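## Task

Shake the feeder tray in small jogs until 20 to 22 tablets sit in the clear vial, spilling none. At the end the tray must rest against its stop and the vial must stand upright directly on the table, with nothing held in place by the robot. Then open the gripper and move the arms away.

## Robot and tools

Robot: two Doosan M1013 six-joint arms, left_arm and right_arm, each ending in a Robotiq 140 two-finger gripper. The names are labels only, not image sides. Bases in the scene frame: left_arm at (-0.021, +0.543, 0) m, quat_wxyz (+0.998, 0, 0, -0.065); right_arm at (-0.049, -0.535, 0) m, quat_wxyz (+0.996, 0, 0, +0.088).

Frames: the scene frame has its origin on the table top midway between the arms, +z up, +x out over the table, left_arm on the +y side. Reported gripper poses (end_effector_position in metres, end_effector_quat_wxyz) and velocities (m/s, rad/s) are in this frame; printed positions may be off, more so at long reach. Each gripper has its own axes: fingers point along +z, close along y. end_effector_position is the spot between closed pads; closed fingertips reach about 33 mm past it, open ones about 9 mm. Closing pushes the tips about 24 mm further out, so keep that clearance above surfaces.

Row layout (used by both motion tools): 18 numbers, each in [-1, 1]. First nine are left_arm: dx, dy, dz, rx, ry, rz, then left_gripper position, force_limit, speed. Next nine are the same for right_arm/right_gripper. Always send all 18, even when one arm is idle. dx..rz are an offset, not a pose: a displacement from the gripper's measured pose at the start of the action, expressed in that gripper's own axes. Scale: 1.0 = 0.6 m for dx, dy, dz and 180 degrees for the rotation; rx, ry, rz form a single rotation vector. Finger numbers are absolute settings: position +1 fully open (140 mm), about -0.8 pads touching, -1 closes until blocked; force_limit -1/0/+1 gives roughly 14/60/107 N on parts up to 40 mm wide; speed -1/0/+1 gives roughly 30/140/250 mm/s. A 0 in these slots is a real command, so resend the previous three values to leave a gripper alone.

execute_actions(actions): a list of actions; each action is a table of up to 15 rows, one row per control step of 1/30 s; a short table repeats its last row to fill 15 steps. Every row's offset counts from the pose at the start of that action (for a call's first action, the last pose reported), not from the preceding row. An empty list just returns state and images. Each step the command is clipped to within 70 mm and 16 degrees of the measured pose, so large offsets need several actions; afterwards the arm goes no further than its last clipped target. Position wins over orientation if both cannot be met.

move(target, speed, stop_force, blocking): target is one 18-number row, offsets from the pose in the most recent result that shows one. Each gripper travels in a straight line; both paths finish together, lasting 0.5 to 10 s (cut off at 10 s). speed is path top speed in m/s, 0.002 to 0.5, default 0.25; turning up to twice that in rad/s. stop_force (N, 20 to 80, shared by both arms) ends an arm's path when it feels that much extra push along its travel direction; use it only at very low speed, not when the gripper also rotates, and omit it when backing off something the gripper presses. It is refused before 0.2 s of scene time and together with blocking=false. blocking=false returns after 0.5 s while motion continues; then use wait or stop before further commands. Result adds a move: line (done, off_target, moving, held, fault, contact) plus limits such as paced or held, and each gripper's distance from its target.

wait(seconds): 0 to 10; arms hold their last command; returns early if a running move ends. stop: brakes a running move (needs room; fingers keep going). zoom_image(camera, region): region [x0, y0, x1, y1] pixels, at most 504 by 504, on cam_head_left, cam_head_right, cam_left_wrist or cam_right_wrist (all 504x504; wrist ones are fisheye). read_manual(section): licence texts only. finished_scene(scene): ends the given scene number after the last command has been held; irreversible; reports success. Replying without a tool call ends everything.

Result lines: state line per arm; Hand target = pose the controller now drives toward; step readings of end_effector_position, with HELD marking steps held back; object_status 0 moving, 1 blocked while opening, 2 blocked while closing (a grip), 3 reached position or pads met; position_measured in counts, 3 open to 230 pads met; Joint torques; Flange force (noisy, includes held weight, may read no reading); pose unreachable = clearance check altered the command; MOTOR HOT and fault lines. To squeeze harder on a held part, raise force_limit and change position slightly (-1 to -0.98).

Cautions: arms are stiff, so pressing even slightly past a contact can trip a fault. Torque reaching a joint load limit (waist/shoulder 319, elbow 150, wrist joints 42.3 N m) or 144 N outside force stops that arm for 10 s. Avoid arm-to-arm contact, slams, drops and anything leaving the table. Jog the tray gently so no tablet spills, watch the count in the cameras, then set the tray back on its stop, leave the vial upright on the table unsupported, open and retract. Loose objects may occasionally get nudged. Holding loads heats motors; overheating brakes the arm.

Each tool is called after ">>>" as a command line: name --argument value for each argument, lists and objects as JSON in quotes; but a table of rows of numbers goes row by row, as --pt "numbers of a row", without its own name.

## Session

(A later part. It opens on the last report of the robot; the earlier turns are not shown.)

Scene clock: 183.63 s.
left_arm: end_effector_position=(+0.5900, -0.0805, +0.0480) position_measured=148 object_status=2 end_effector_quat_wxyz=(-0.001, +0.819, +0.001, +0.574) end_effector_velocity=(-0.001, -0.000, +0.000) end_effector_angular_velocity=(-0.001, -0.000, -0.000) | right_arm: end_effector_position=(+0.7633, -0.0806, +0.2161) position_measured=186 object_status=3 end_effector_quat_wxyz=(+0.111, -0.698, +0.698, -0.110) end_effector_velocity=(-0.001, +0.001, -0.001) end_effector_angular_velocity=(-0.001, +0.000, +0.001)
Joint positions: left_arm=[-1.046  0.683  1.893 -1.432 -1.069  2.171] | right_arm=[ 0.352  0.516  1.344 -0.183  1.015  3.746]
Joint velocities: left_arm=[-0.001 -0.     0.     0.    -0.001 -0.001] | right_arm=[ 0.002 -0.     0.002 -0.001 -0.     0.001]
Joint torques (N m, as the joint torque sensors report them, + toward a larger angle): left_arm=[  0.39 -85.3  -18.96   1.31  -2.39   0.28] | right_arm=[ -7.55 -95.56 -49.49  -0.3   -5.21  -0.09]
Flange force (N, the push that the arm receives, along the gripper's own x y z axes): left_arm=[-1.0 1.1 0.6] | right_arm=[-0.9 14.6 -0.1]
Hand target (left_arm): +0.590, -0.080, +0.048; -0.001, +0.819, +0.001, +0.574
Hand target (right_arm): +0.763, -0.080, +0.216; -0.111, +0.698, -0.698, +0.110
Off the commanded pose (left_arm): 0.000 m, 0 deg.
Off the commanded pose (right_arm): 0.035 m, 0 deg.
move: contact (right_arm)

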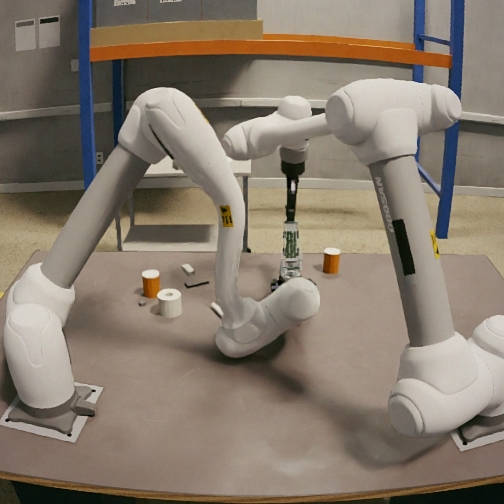

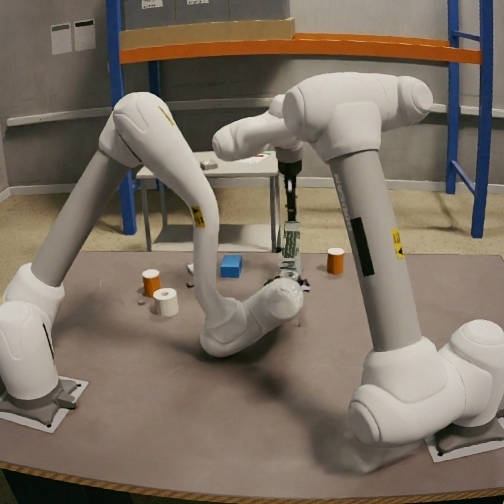

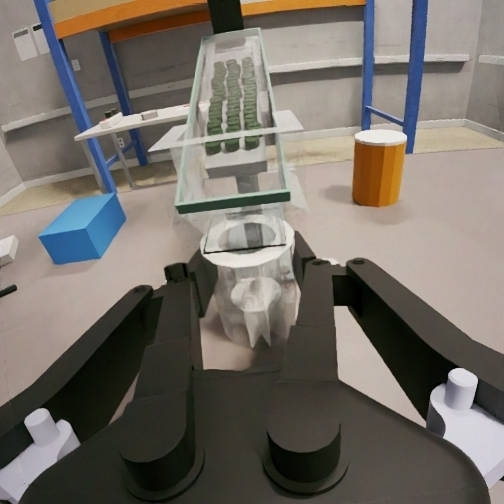

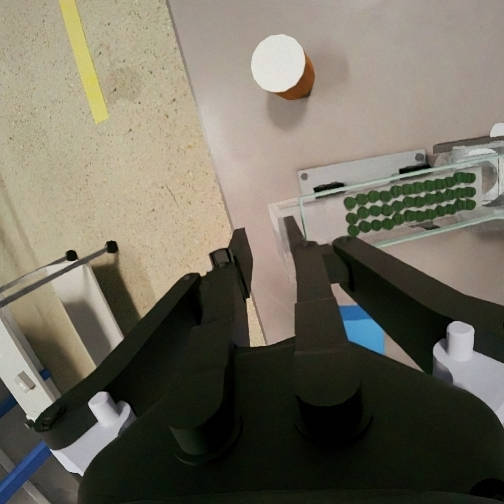

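>>> move --target '[0,0,0,0,0,0,-1,-0.7,-0.6,0,0.004,-0.03,0,0,0,-0.05,-0.7,0]' --speed 0.05

>>> move --target '[0,0,0,0,0,0,-1,-0.7,-0.6,0,0.052,0,0,0,0,-0.05,-0.7,0]' --speed 0.04 --stop_force 20

>>> zoom_image --camera "cam_right_wrist" --region '[180, 140, 360, 320]'

Scene clock: 207.40 s.
left_arm: end_effector_position=(+0.5900, -0.0805, +0.0480) position_measured=148 object_status=2 end_effector_quat_wxyz=(-0.001, +0.819, +0.001, +0.574) end_effector_velocity=(-0.000, -0.001, -0.000) end_effector_angular_velocity=(-0.001, +0.001, -0.001) | right_arm: end_effector_position=(+0.7553, -0.0805, +0.2325) position_measured=135 object_status=3 end_effector_quat_wxyz=(+0.111, -0.698, +0.698, -0.110) end_effector_velocity=(+0.000, +0.000, +0.000) end_effector_angular_velocity=(-0.000, -0.001, +0.001)
Joint positions: left_arm=[-1.046  0.683  1.893 -1.432 -1.069  2.171] | right_arm=[ 0.357  0.498  1.342 -0.182  1.036  3.747]
Joint velocities: left_arm=[-0.001 -0.    -0.    -0.     0.001 -0.001] | right_arm=[ 0.     0.    -0.001 -0.    -0.    -0.001]
Joint torques (N m, as the joint torque sensors report them, + toward a larger angle): left_arm=[ -1.61 -85.7  -18.37   1.56  -2.54   0.04] | right_arm=[  0.25 -96.37 -39.44   3.4   -0.68   0.27]
Flange force (N, the push that the arm receives, along the gripper's own x y z axes): left_arm=[0.4 2.1 3.9] | right_arm=[-6.5 -10.6 4.7]
Hand target (left_arm): +0.590, -0.080, +0.048; -0.001, +0.819, +0.001, +0.574
Hand target (right_arm): +0.755, -0.081, +0.232; -0.111, +0.698, -0.698, +0.110
Off the commanded pose (left_arm): 0.000 m, 0 deg.
Off the commanded pose (right_arm): 0.000 m, 0 deg.
move: done

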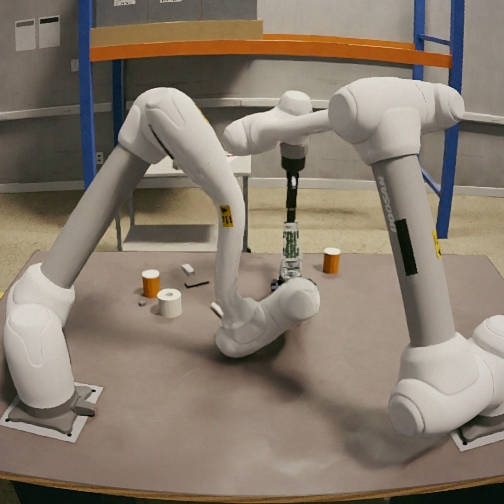

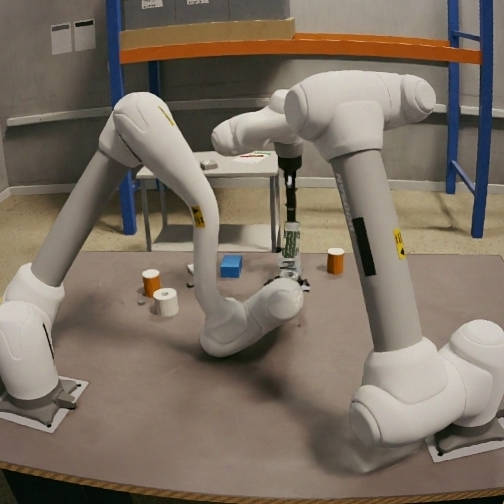

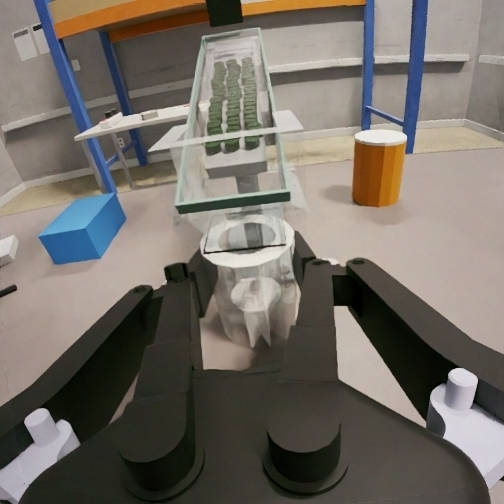

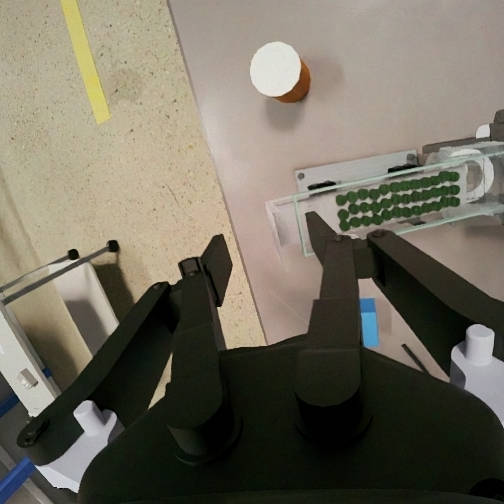

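Scene clock: 208.40 s.
left_arm: end_effector_position=(+0.5900, -0.0805, +0.0480) position_measured=148 object_status=2 end_effector_quat_wxyz=(-0.001, +0.819, +0.001, +0.574) end_effector_velocity=(-0.000, +0.000, -0.000) end_effector_angular_velocity=(-0.001, +0.000, -0.000) | right_arm: end_effector_position=(+0.7257, -0.0804, +0.2229) position_measured=135 object_status=3 end_effector_quat_wxyz=(+0.111, -0.698, +0.698, -0.110) end_effector_velocity=(+0.000, -0.000, +0.000) end_effector_angular_velocity=(+0.000, -0.000, -0.000)
Joint positions: left_arm=[-1.046  0.683  1.893 -1.432 -1.069  2.171] | right_arm=[ 0.376  0.463  1.413 -0.192  1.003  3.776]
Joint velocities: left_arm=[-0.     0.     0.     0.     0.    -0.001] | right_arm=[-0. -0. -0.  0. -0. -0.]
Joint torques (N m, as the joint torque sensors report them, + toward a larger angle): left_arm=[ -0.2  -83.   -18.79   1.23  -2.41  -0.04] | right_arm=[ -1.65 -90.97 -39.66   3.65  -0.86   0.25]
Flange force (N, the push that the arm receives, along the gripper's own x y z axes): left_arm=[2.9 -0.5 0.0] | right_arm=[-6.3 -5.5 3.0]
Hand target (left_arm): +0.590, -0.080, +0.048; -0.001, +0.819, +0.001, +0.574
Hand target (right_arm): +0.726, -0.080, +0.223; -0.111, +0.698, -0.698, +0.110
Off the commanded pose (left_arm): 0.000 m, 0 deg.
Off the commanded pose (right_arm): 0.000 m, 0 deg.
move: done

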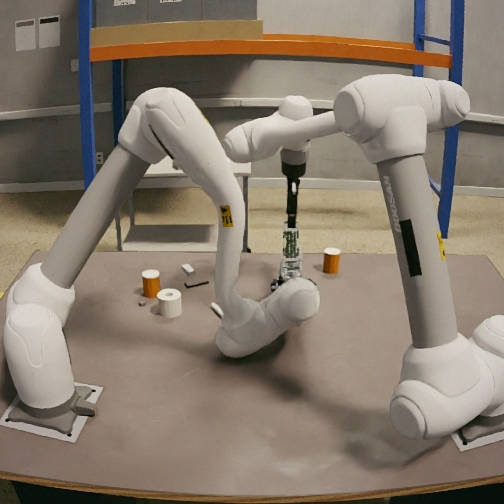

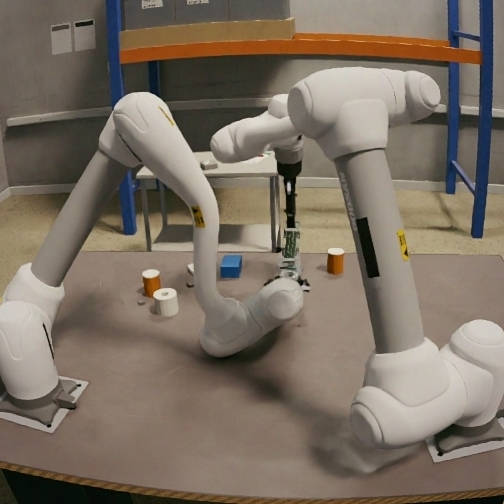

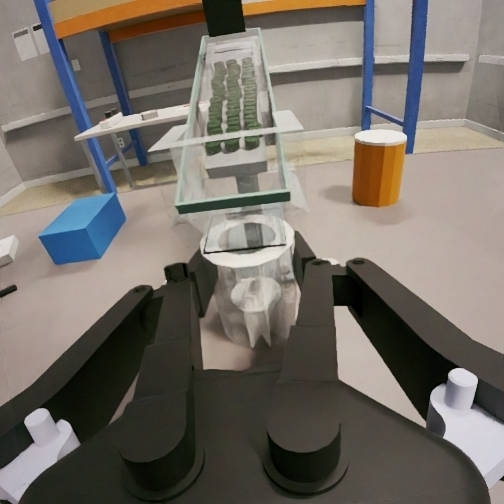

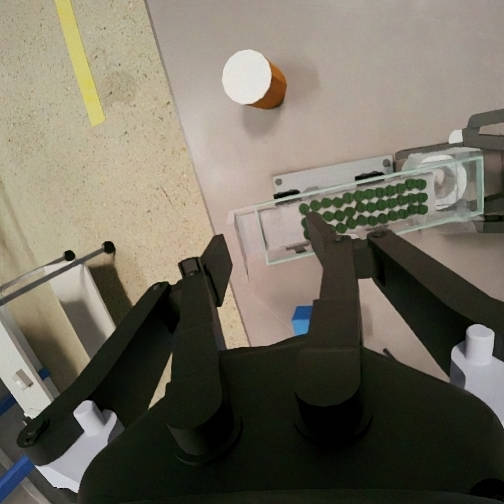

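Region (180, 140, 360, 320) of cam_right_wrist's 504x504 image, scaled by 2.800, with more detail than that image has.

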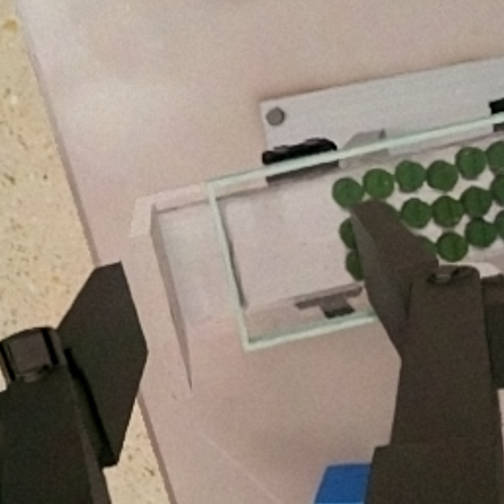

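>>> execute_actions --actions '[[[0,0,0,0,0,0,-1,-0.7,-0.6,0,0,0,0,0,0,-0.6,-0.8,-0.6]],[[0,0,0,0,0,0,-1,-0.7,-0.6,0,0,0,0,0,0,-0.6,-0.8,-0.6]]]'

>>> zoom_image --camera "cam_right_wrist" --region '[200, 100, 500, 320]'

Scene clock: 213.80 s.
left_arm: end_effector_position=(+0.5900, -0.0805, +0.0480) position_measured=148 object_status=2 end_effector_quat_wxyz=(-0.001, +0.819, +0.001, +0.574) end_effector_velocity=(+0.000, -0.000, +0.001) end_effector_angular_velocity=(-0.001, -0.001, +0.000) | right_arm: end_effector_position=(+0.7260, -0.0804, +0.2232) position_measured=194 object_status=2 end_effector_quat_wxyz=(+0.112, -0.698, +0.698, -0.111) end_effector_velocity=(+0.001, +0.001, +0.001) end_effector_angular_velocity=(+0.003, -0.002, +0.001)
Joint positions: left_arm=[-1.046  0.683  1.893 -1.432 -1.069  2.171] | right_arm=[ 0.376  0.463  1.413 -0.193  1.002  3.776]
Joint velocities: left_arm=[ 0.     0.    -0.001  0.    -0.001 -0.   ] | right_arm=[ 0.001  0.    -0.001  0.001 -0.002 -0.   ]
Joint torques (N m, as the joint torque sensors report them, + toward a larger angle): left_arm=[  0.34 -84.04 -17.71   1.47  -2.33   0.27] | right_arm=[ 24.12 -78.88  -6.63  12.72  16.19   0.01]
Flange force (N, the push that the arm receives, along the gripper's own x y z axes): left_arm=[1.3 2.7 0.7] | right_arm=[-4.4 -61.2 6.1]
Flange force at the end of the 1st action (N, along the gripper's axes at the end of the call): left_arm=[2.0 0.7 2.6] | right_arm=[-2.0 -45.6 0.4]
Hand target (left_arm): +0.590, -0.080, +0.048; -0.001, +0.819, +0.001, +0.574
Hand target (right_arm): +0.726, -0.080, +0.223; -0.112, +0.698, -0.698, +0.110
Off the commanded pose (left_arm): 0.000 m, 0 deg.
Off the commanded pose (right_arm): 0.000 m, 0 deg.
Step readings (end_effector_position; steps 1 to 15: 1st action; 16 to 30: 2nd action):
0: left_arm (+0.5900, -0.0805, +0.0480) | right_arm (+0.7256, -0.0804, +0.2229)
1: left_arm (+0.5900, -0.0805, +0.0480) | right_arm (+0.7256, -0.0804, +0.2229)
2: left_arm (+0.5900, -0.0805, +0.0480) | right_arm (+0.7256, -0.0804, +0.2229)
4: left_arm (+0.5900, -0.0805, +0.0480) | right_arm (+0.7256, -0.0804, +0.2229)
8: left_arm (+0.5900, -0.0805, +0.0480) | right_arm (+0.7257, -0.0804, +0.2229)
15: left_arm (+0.5900, -0.0805, +0.0480) | right_arm (+0.7259, -0.0804, +0.2231)
16: left_arm (+0.5900, -0.0805, +0.0480) | right_arm (+0.7260, -0.0803, +0.2232)
17: left_arm (+0.5900, -0.0805, +0.0480) | right_arm (+0.7260, -0.0803, +0.2232)
19: left_arm (+0.5900, -0.0805, +0.0480) | right_arm (+0.7260, -0.0803, +0.2232)
23: left_arm (+0.5900, -0.0805, +0.0480) | right_arm (+0.7260, -0.0803, +0.2232)
30: end_effector_position above

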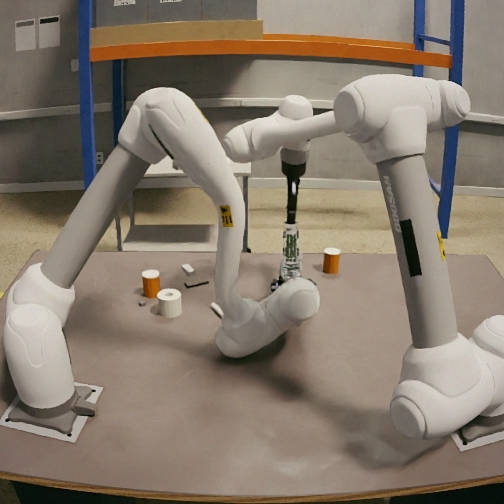

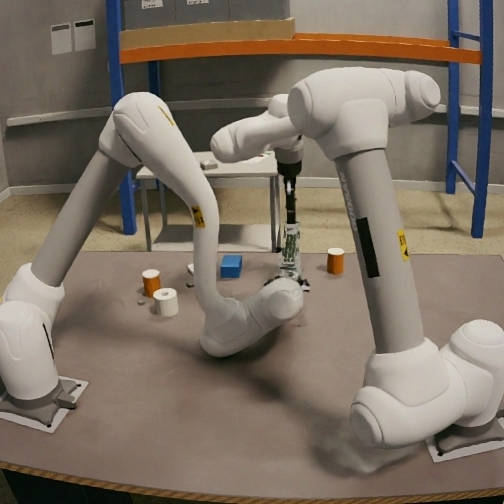

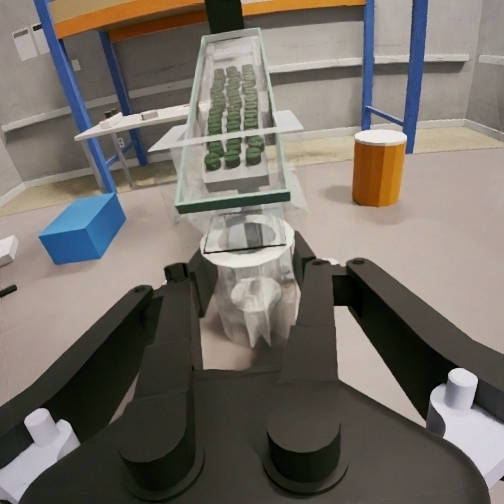

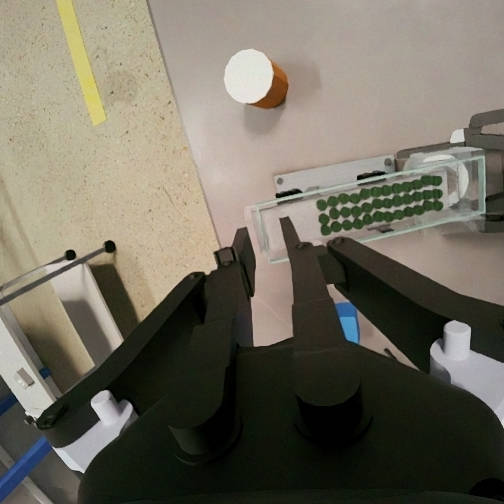

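Region (200, 100, 500, 320) of cam_right_wrist's 504x504 image, scaled by 1.680, with more detail than that image has; it fills the top 370 rows of this view, and the rest is white.

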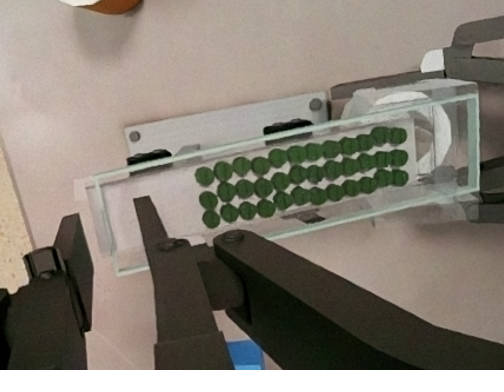

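>>> execute_actions --actions '[[[0,0,0,0,0,0,-1,-0.7,-0.6,0,0,0,0,0,0,-0.05,-0.8,1]]]'

>>> zoom_image --camera "cam_right_wrist" --region '[200, 100, 500, 320]'

Scene clock: 218.20 s.
left_arm: end_effector_position=(+0.5900, -0.0805, +0.0480) position_measured=148 object_status=2 end_effector_quat_wxyz=(-0.001, +0.819, +0.001, +0.574) end_effector_velocity=(+0.001, -0.001, +0.000) end_effector_angular_velocity=(-0.001, +0.000, -0.000) | right_arm: end_effector_position=(+0.7260, -0.0804, +0.2232) position_measured=135 object_status=3 end_effector_quat_wxyz=(+0.112, -0.698, +0.698, -0.111) end_effector_velocity=(+0.000, -0.000, +0.001) end_effector_angular_velocity=(-0.000, -0.001, -0.001)
Joint positions: left_arm=[-1.046  0.683  1.893 -1.432 -1.069  2.171] | right_arm=[ 0.376  0.463  1.413 -0.193  1.002  3.776]
Joint velocities: left_arm=[ 0.    -0.    -0.001  0.     0.001  0.   ] | right_arm=[-0.    -0.    -0.001 -0.001  0.001  0.001]
Joint torques (N m, as the joint torque sensors report them, + toward a larger angle): left_arm=[ -0.17 -83.46 -19.15   1.33  -2.13   0.29] | right_arm=[  0.33 -88.38 -39.3    4.05  -0.59   0.4 ]
Flange force (N, the push that the arm receives, along the gripper's own x y z axes): left_arm=[1.8 -0.9 0.0] | right_arm=[-2.1 -4.6 1.5]
Hand target (left_arm): +0.590, -0.080, +0.048; -0.001, +0.819, +0.001, +0.574
Hand target (right_arm): +0.726, -0.080, +0.223; -0.112, +0.698, -0.698, +0.111
Off the commanded pose (left_arm): 0.000 m, 0 deg.
Off the commanded pose (right_arm): 0.000 m, 0 deg.
Step readings (end_effector_position):
0: left_arm (+0.5900, -0.0805, +0.0480) | right_arm (+0.7259, -0.0804, +0.2231)
1: left_arm (+0.5900, -0.0805, +0.0480) | right_arm (+0.7259, -0.0804, +0.2231)
2: left_arm (+0.5900, -0.0805, +0.0480) | right_arm (+0.7251, -0.0807, +0.2223)
4: left_arm (+0.5900, -0.0805, +0.0480) | right_arm (+0.7252, -0.0807, +0.2222)
8: left_arm (+0.5900, -0.0805, +0.0480) | right_arm (+0.7258, -0.0804, +0.2228)
15: end_effector_position above

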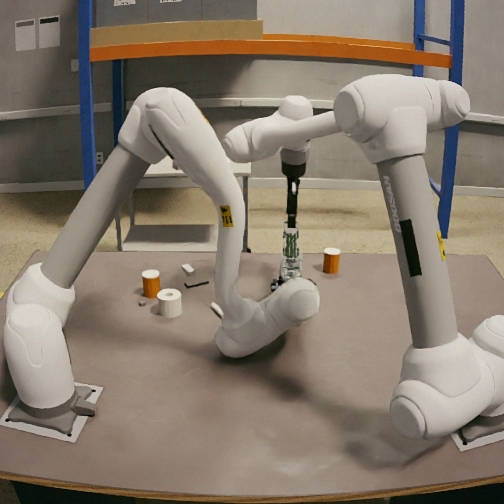

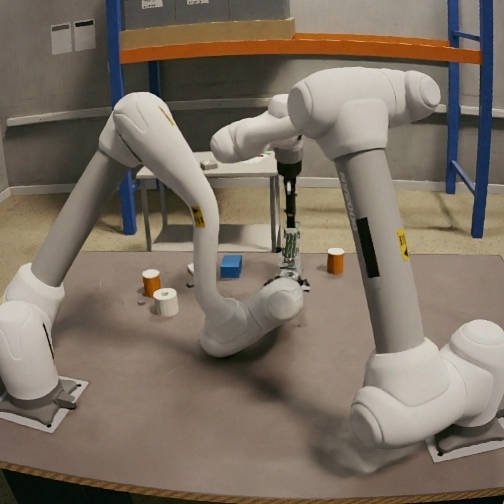

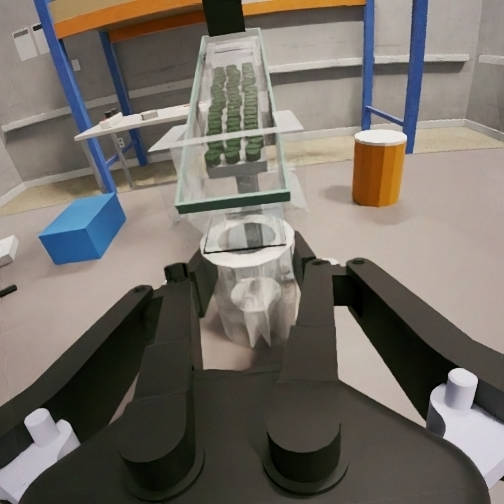

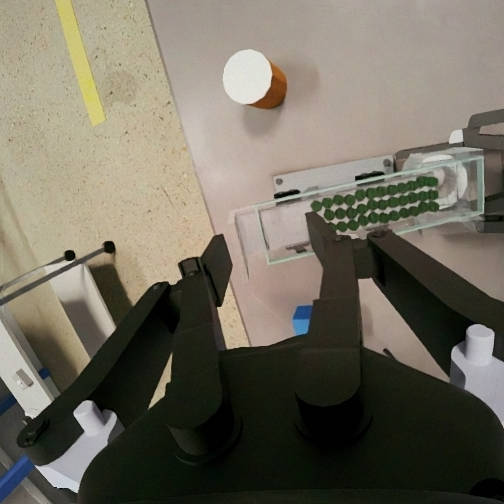

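Region (200, 100, 500, 320) of cam_right_wrist's 504x504 image, scaled by 1.680, with more detail than that image has; it fills the top 370 rows of this view, and the rest is white.

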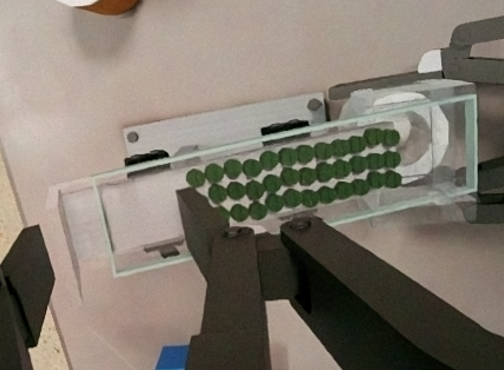

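>>> execute_actions --actions '[[[0,0,0,0,0,0,-1,-0.7,-0.6,0,0,0,0,0,0,-0.48,-0.8,-0.3]],[[0,0,0,0,0,0,-1,-0.7,-0.6,0,0,0,0,0,0,-0.05,-0.8,1]]]'

>>> zoom_image --camera "cam_right_wrist" --region '[200, 100, 500, 320]'

>>> zoom_image --camera "cam_left_wrist" --region '[150, 140, 350, 360]'

Scene clock: 225.13 s.
left_arm: end_effector_position=(+0.5900, -0.0805, +0.0480) position_measured=148 object_status=2 end_effector_quat_wxyz=(-0.001, +0.819, +0.001, +0.574) end_effector_velocity=(+0.000, +0.000, +0.000) end_effector_angular_velocity=(-0.001, -0.000, +0.001) | right_arm: end_effector_position=(+0.7261, -0.0803, +0.2234) position_measured=135 object_status=3 end_effector_quat_wxyz=(+0.112, -0.698, +0.698, -0.111) end_effector_velocity=(-0.000, -0.000, -0.000) end_effector_angular_velocity=(+0.000, +0.000, -0.001)
Joint positions: left_arm=[-1.046  0.683  1.893 -1.432 -1.069  2.171] | right_arm=[ 0.376  0.463  1.413 -0.193  1.002  3.776]
Joint velocities: left_arm=[ 0.    -0.    -0.     0.    -0.    -0.001] | right_arm=[-0.     0.     0.     0.    -0.     0.001]
Joint torques (N m, as the joint torque sensors report them, + toward a larger angle): left_arm=[ -2.66 -83.66 -19.13   1.34  -2.6    0.43] | right_arm=[ -0.6  -87.37 -39.     3.64  -0.94   0.45]
Flange force (N, the push that the arm receives, along the gripper's own x y z axes): left_arm=[2.6 -2.6 3.7] | right_arm=[-2.9 -3.8 -0.4]
Flange force at the end of the 1st action (N, along the gripper's axes at the end of the call): left_arm=[0.9 -0.9 1.0] | right_arm=[0.1 -23.1 -1.0]
Hand target (left_arm): +0.590, -0.080, +0.048; -0.001, +0.819, +0.001, +0.574
Hand target (right_arm): +0.726, -0.080, +0.223; -0.112, +0.698, -0.698, +0.111
Off the commanded pose (left_arm): 0.000 m, 0 deg.
Off the commanded pose (right_arm): 0.000 m, 0 deg.
Step readings (end_effector_position; steps 1 to 15: 1st action; 16 to 30: 2nd action):
0: left_arm (+0.5900, -0.0805, +0.0480) | right_arm (+0.7260, -0.0804, +0.2232)
1: left_arm (+0.5900, -0.0805, +0.0480) | right_arm (+0.7260, -0.0804, +0.2232)
2: left_arm (+0.5900, -0.0805, +0.0480) | right_arm (+0.7260, -0.0804, +0.2232)
4: left_arm (+0.5900, -0.0805, +0.0480) | right_arm (+0.7260, -0.0804, +0.2233)
8: left_arm (+0.5900, -0.0805, +0.0480) | right_arm (+0.7260, -0.0803, +0.2233)
15: left_arm (+0.5900, -0.0805, +0.0480) | right_arm (+0.7261, -0.0803, +0.2234)
16: left_arm (+0.5900, -0.0805, +0.0480) | right_arm (+0.7261, -0.0803, +0.2234)
17: left_arm (+0.5900, -0.0805, +0.0480) | right_arm (+0.7261, -0.0803, +0.2233)
19: left_arm (+0.5900, -0.0805, +0.0480) | right_arm (+0.7261, -0.0803, +0.2233)
23: left_arm (+0.5900, -0.0805, +0.0480) | right_arm (+0.7261, -0.0803, +0.2233)
30: end_effector_position above

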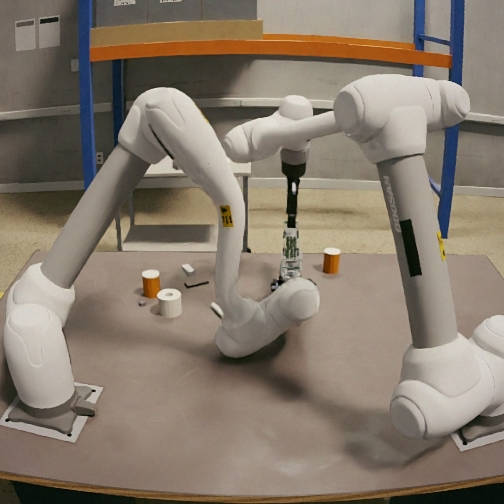

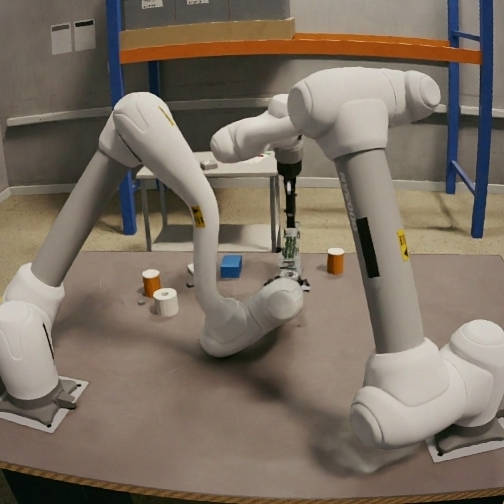

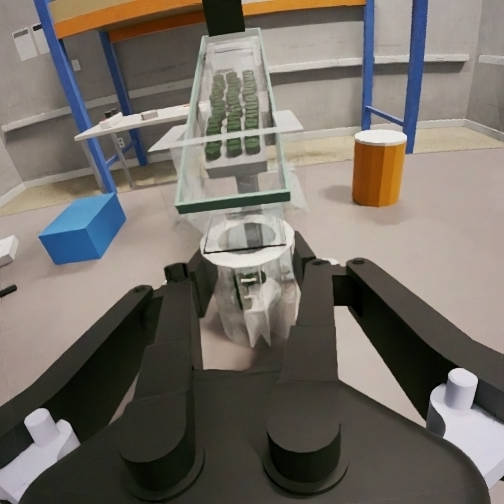

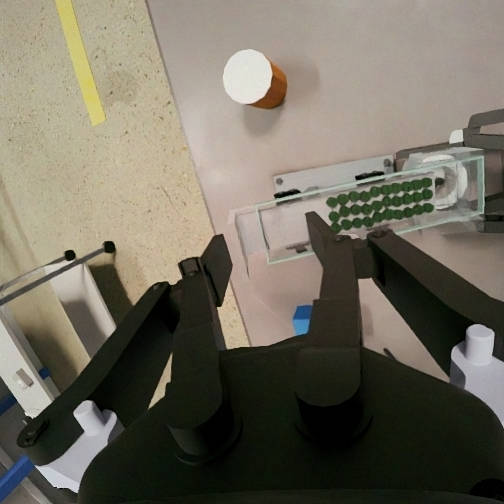

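Region (200, 100, 500, 320) of cam_right_wrist's 504x504 image, scaled by 1.680, with more detail than that image has; it fills the top 370 rows of this view, and the rest is white.

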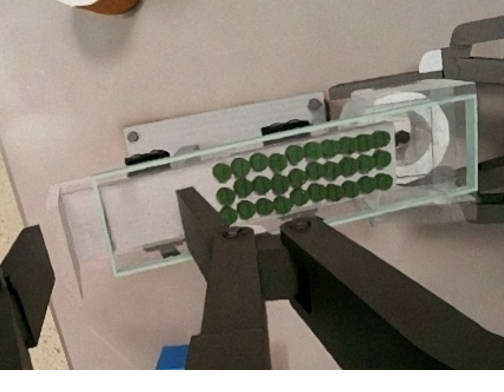

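Region (150, 140, 350, 360) of cam_left_wrist's 504x504 image, scaled by 2.291, with more detail than that image has; it fills the left 458 columns of this view, and the rest is white.

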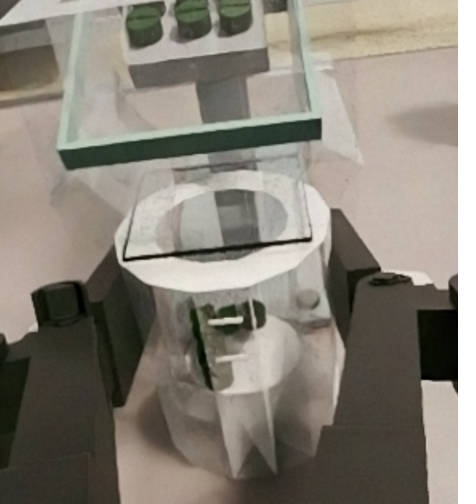

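>>> zoom_image --camera "cam_right_wrist" --region '[315, 150, 475, 240]'

Region (315, 150, 475, 240) of cam_right_wrist's 504x504 image, scaled by 3.150, with more detail than that image has; it fills the top 284 rows of this view, and the rest is white.

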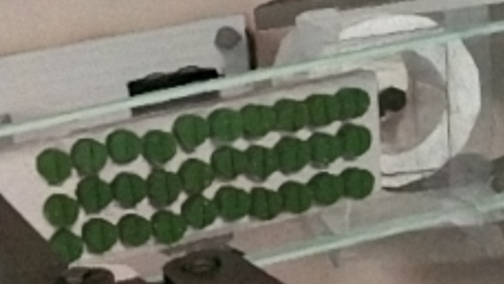

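>>> execute_actions --actions '[[[0,0,0,0,0,0,-1,-0.7,-0.6,0,0,0,0,0,0,-0.48,-0.8,-0.3]],[[0,0,0,0,0,0,-1,-0.7,-0.6,0,0,0,0,0,0,-0.05,-0.8,1]],[[0,0,0,0,0,0,-1,-0.7,-0.6,0,0,0,0,0,0,-0.48,-0.8,-0.3]],[[0,0,0,0,0,0,-1,-0.7,-0.6,0,0,0,0,0,0,-0.05,-0.8,1]]]'

>>> zoom_image --camera "cam_right_wrist" --region '[315, 150, 475, 240]'

>>> zoom_image --camera "cam_left_wrist" --region '[150, 140, 350, 360]'

Scene clock: 236.60 s.
left_arm: end_effector_position=(+0.5900, -0.0805, +0.0480) position_measured=148 object_status=2 end_effector_quat_wxyz=(-0.001, +0.819, +0.001, +0.574) end_effector_velocity=(+0.000, +0.000, +0.000) end_effector_angular_velocity=(-0.001, -0.000, +0.001) | right_arm: end_effector_position=(+0.7262, -0.0802, +0.2234) position_measured=135 object_status=3 end_effector_quat_wxyz=(+0.112, -0.698, +0.698, -0.111) end_effector_velocity=(-0.001, -0.000, -0.001) end_effector_angular_velocity=(-0.001, +0.001, +0.001)
Joint positions: left_arm=[-1.046  0.683  1.893 -1.432 -1.069  2.171] | right_arm=[ 0.376  0.463  1.413 -0.193  1.002  3.776]
Joint velocities: left_arm=[ 0.001  0.    -0.     0.    -0.    -0.001] | right_arm=[-0.     0.     0.001  0.     0.001 -0.001]
Joint torques (N m, as the joint torque sensors report them, + toward a larger angle): left_arm=[ -2.14 -84.72 -19.4    1.07  -2.58   0.3 ] | right_arm=[ -1.07 -87.34 -39.43   3.88  -0.81   0.65]
Flange force (N, the push that the arm receives, along the gripper's own x y z axes): left_arm=[0.8 -1.9 3.5] | right_arm=[-2.4 -2.7 -0.1]
Flange force at the end of the 1st action (N, along the gripper's axes at the end of the call): left_arm=[-3.5 1.5 -4.8] | right_arm=[-1.3 -20.3 -0.3]
Flange force at the end of the 2nd action (N, along the gripper's axes at the end of the call): left_arm=[1.5 5.1 -0.2] | right_arm=[-4.5 -5.5 3.1]
Flange force at the end of the 3rd action (N, along the gripper's axes at the end of the call): left_arm=[-1.3 3.1 4.4] | right_arm=[-0.7 -17.8 -1.5]
Hand target (left_arm): +0.590, -0.080, +0.048; -0.001, +0.819, +0.001, +0.574
Hand target (right_arm): +0.726, -0.080, +0.223; -0.112, +0.698, -0.698, +0.111
Off the commanded pose (left_arm): 0.000 m, 0 deg.
Off the commanded pose (right_arm): 0.000 m, 0 deg.
Step readings (end_effector_position; steps 1 to 15: 1st action; 16 to 30: 2nd action; 31 to 45: 3rd action; 46 to 60: 4th action):
0: left_arm (+0.5900, -0.0805, +0.0480) | right_arm (+0.7261, -0.0803, +0.2234)
1: left_arm (+0.5900, -0.0805, +0.0480) | right_arm (+0.7261, -0.0803, +0.2234)
2: left_arm (+0.5900, -0.0805, +0.0480) | right_arm (+0.7261, -0.0803, +0.2234)
4: left_arm (+0.5900, -0.0805, +0.0480) | right_arm (+0.7261, -0.0803, +0.2234)
8: left_arm (+0.5900, -0.0805, +0.0480) | right_arm (+0.7261, -0.0803, +0.2234)
15: left_arm (+0.5900, -0.0805, +0.0480) | right_arm (+0.7262, -0.0803, +0.2234)
16: left_arm (+0.5900, -0.0805, +0.0480) | right_arm (+0.7261, -0.0803, +0.2234)
17: left_arm (+0.5900, -0.0805, +0.0480) | right_arm (+0.7261, -0.0803, +0.2234)
19: left_arm (+0.5900, -0.0805, +0.0480) | right_arm (+0.7261, -0.0803, +0.2234)
23: left_arm (+0.5900, -0.0805, +0.0480) | right_arm (+0.7261, -0.0803, +0.2234)
30: left_arm (+0.5900, -0.0805, +0.0480) | right_arm (+0.7262, -0.0803, +0.2234)
31: left_arm (+0.5900, -0.0805, +0.0480) | right_arm (+0.7262, -0.0803, +0.2234)
32: left_arm (+0.5900, -0.0805, +0.0480) | right_arm (+0.7262, -0.0803, +0.2234)
34: left_arm (+0.5900, -0.0805, +0.0480) | right_arm (+0.7262, -0.0803, +0.2234)
38: left_arm (+0.5900, -0.0805, +0.0480) | right_arm (+0.7262, -0.0802, +0.2234)
45: left_arm (+0.5900, -0.0805, +0.0480) | right_arm (+0.7262, -0.0802, +0.2235)
46: left_arm (+0.5900, -0.0805, +0.0480) | right_arm (+0.7262, -0.0802, +0.2235)
47: left_arm (+0.5900, -0.0805, +0.0480) | right_arm (+0.7262, -0.0802, +0.2234)
49: left_arm (+0.5900, -0.0805, +0.0480) | right_arm (+0.7262, -0.0802, +0.2234)
53: left_arm (+0.5900, -0.0805, +0.0480) | right_arm (+0.7262, -0.0802, +0.2234)
60: end_effector_position above

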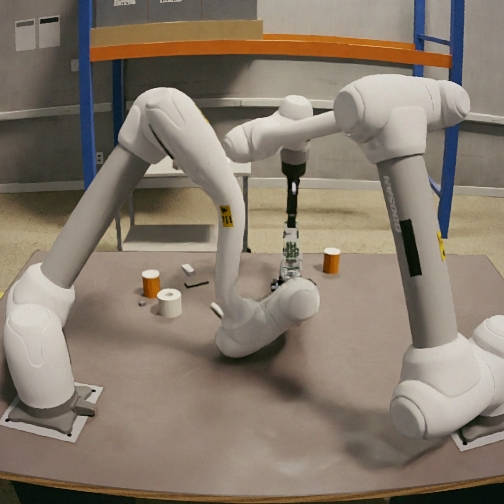

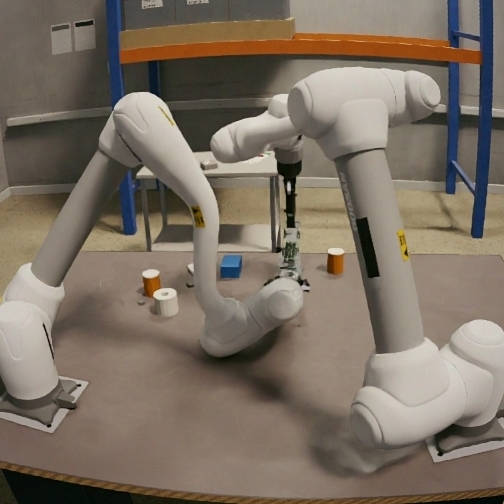

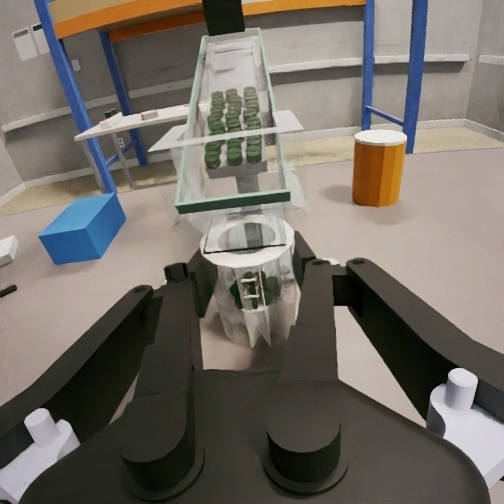

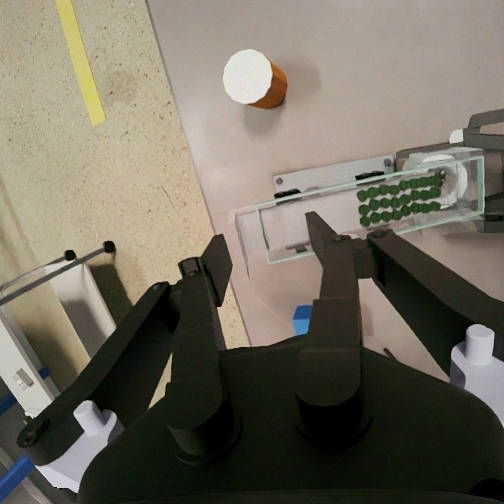

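Region (315, 150, 475, 240) of cam_right_wrist's 504x504 image, scaled by 3.150, with more detail than that image has; it fills the top 284 rows of this view, and the rest is white.

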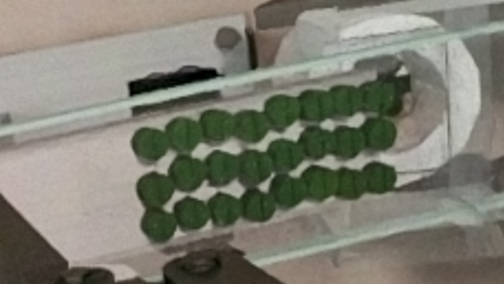

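Region (150, 140, 350, 360) of cam_left_wrist's 504x504 image, scaled by 2.291, with more detail than that image has; it fills the left 458 columns of this view, and the rest is white.

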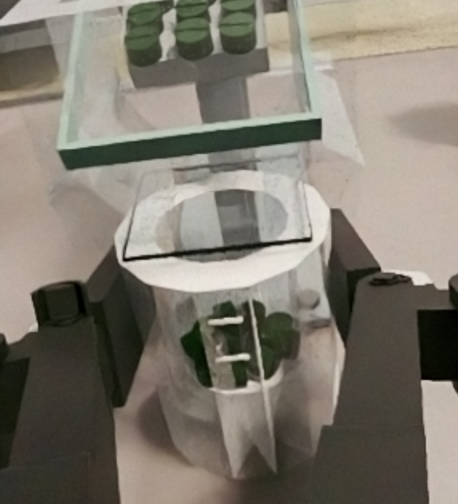

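>>> execute_actions --actions '[[[0,0,0,0,0,0,-1,-0.7,-0.6,0,0,0,0,0,0,-0.48,-0.8,-0.3]],[[0,0,0,0,0,0,-1,-0.7,-0.6,0,0,0,0,0,0,-0.05,-0.8,1]]]'

>>> zoom_image --camera "cam_right_wrist" --region '[315, 150, 475, 240]'

Scene clock: 243.17 s.
left_arm: end_effector_position=(+0.5900, -0.0805, +0.0480) position_measured=148 object_status=2 end_effector_quat_wxyz=(-0.001, +0.819, +0.001, +0.574) end_effector_velocity=(+0.001, +0.000, +0.000) end_effector_angular_velocity=(-0.000, +0.000, +0.000) | right_arm: end_effector_position=(+0.7262, -0.0802, +0.2235) position_measured=135 object_status=3 end_effector_quat_wxyz=(+0.112, -0.698, +0.698, -0.111) end_effector_velocity=(+0.000, -0.000, +0.000) end_effector_angular_velocity=(+0.001, -0.000, -0.001)
Joint positions: left_arm=[-1.046  0.683  1.893 -1.432 -1.069  2.171] | right_arm=[ 0.376  0.463  1.413 -0.193  1.002  3.776]
Joint velocities: left_arm=[ 0.001  0.    -0.001  0.     0.001  0.001] | right_arm=[-0.    -0.    -0.001  0.     0.     0.001]
Joint torques (N m, as the joint torque sensors report them, + toward a larger angle): left_arm=[  1.89 -83.91 -18.92   1.35  -2.55   0.63] | right_arm=[  0.95 -89.95 -39.46   3.8   -0.8    0.03]
Flange force (N, the push that the arm receives, along the gripper's own x y z axes): left_arm=[-0.1 0.7 -2.0] | right_arm=[-3.4 -6.0 2.5]
Flange force at the end of the 1st action (N, along the gripper's axes at the end of the call): left_arm=[1.2 0.6 -2.7] | right_arm=[-6.0 -23.6 0.6]
Hand target (left_arm): +0.590, -0.080, +0.048; -0.001, +0.819, +0.001, +0.574
Hand target (right_arm): +0.726, -0.080, +0.224; -0.112, +0.698, -0.698, +0.111
Off the commanded pose (left_arm): 0.000 m, 0 deg.
Off the commanded pose (right_arm): 0.000 m, 0 deg.
Step readings (end_effector_position; steps 1 to 15: 1st action; 16 to 30: 2nd action):
0: left_arm (+0.5900, -0.0805, +0.0480) | right_arm (+0.7262, -0.0802, +0.2235)
1: left_arm (+0.5900, -0.0805, +0.0480) | right_arm (+0.7262, -0.0802, +0.2235)
2: left_arm (+0.5900, -0.0805, +0.0480) | right_arm (+0.7262, -0.0802, +0.2235)
4: left_arm (+0.5900, -0.0805, +0.0480) | right_arm (+0.7262, -0.0802, +0.2235)
8: left_arm (+0.5900, -0.0805, +0.0480) | right_arm (+0.7262, -0.0802, +0.2235)
15: left_arm (+0.5900, -0.0805, +0.0480) | right_arm (+0.7262, -0.0802, +0.2235)
16: left_arm (+0.5900, -0.0805, +0.0480) | right_arm (+0.7262, -0.0802, +0.2235)
17: left_arm (+0.5900, -0.0805, +0.0480) | right_arm (+0.7262, -0.0802, +0.2235)
19: left_arm (+0.5900, -0.0805, +0.0480) | right_arm (+0.7262, -0.0802, +0.2235)
23: left_arm (+0.5900, -0.0805, +0.0480) | right_arm (+0.7262, -0.0802, +0.2235)
30: end_effector_position above

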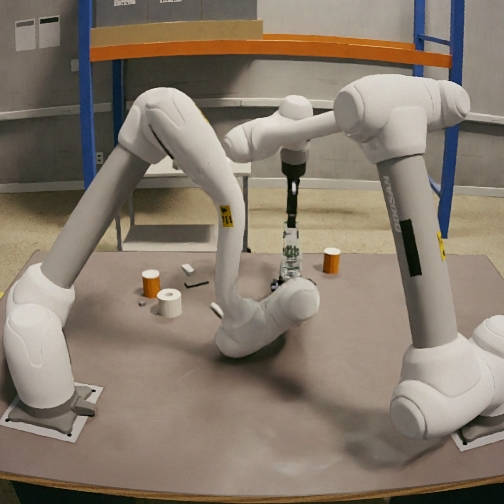

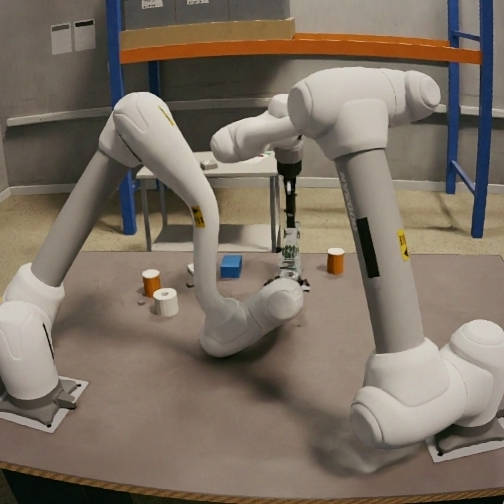

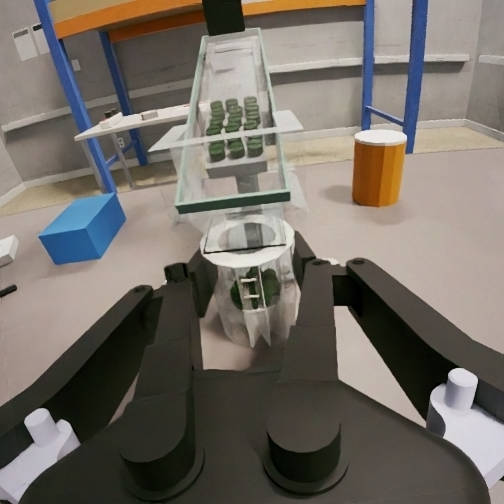

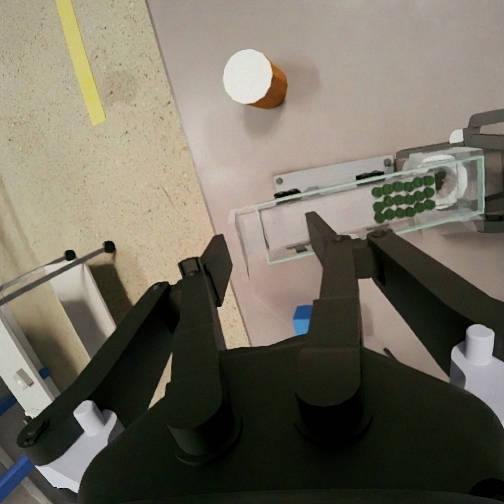

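Region (315, 150, 475, 240) of cam_right_wrist's 504x504 image, scaled by 3.150, with more detail than that image has; it fills the top 284 rows of this view, and the rest is white.

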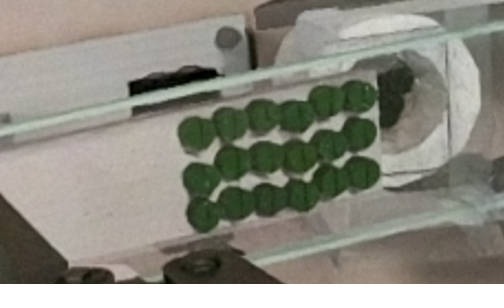

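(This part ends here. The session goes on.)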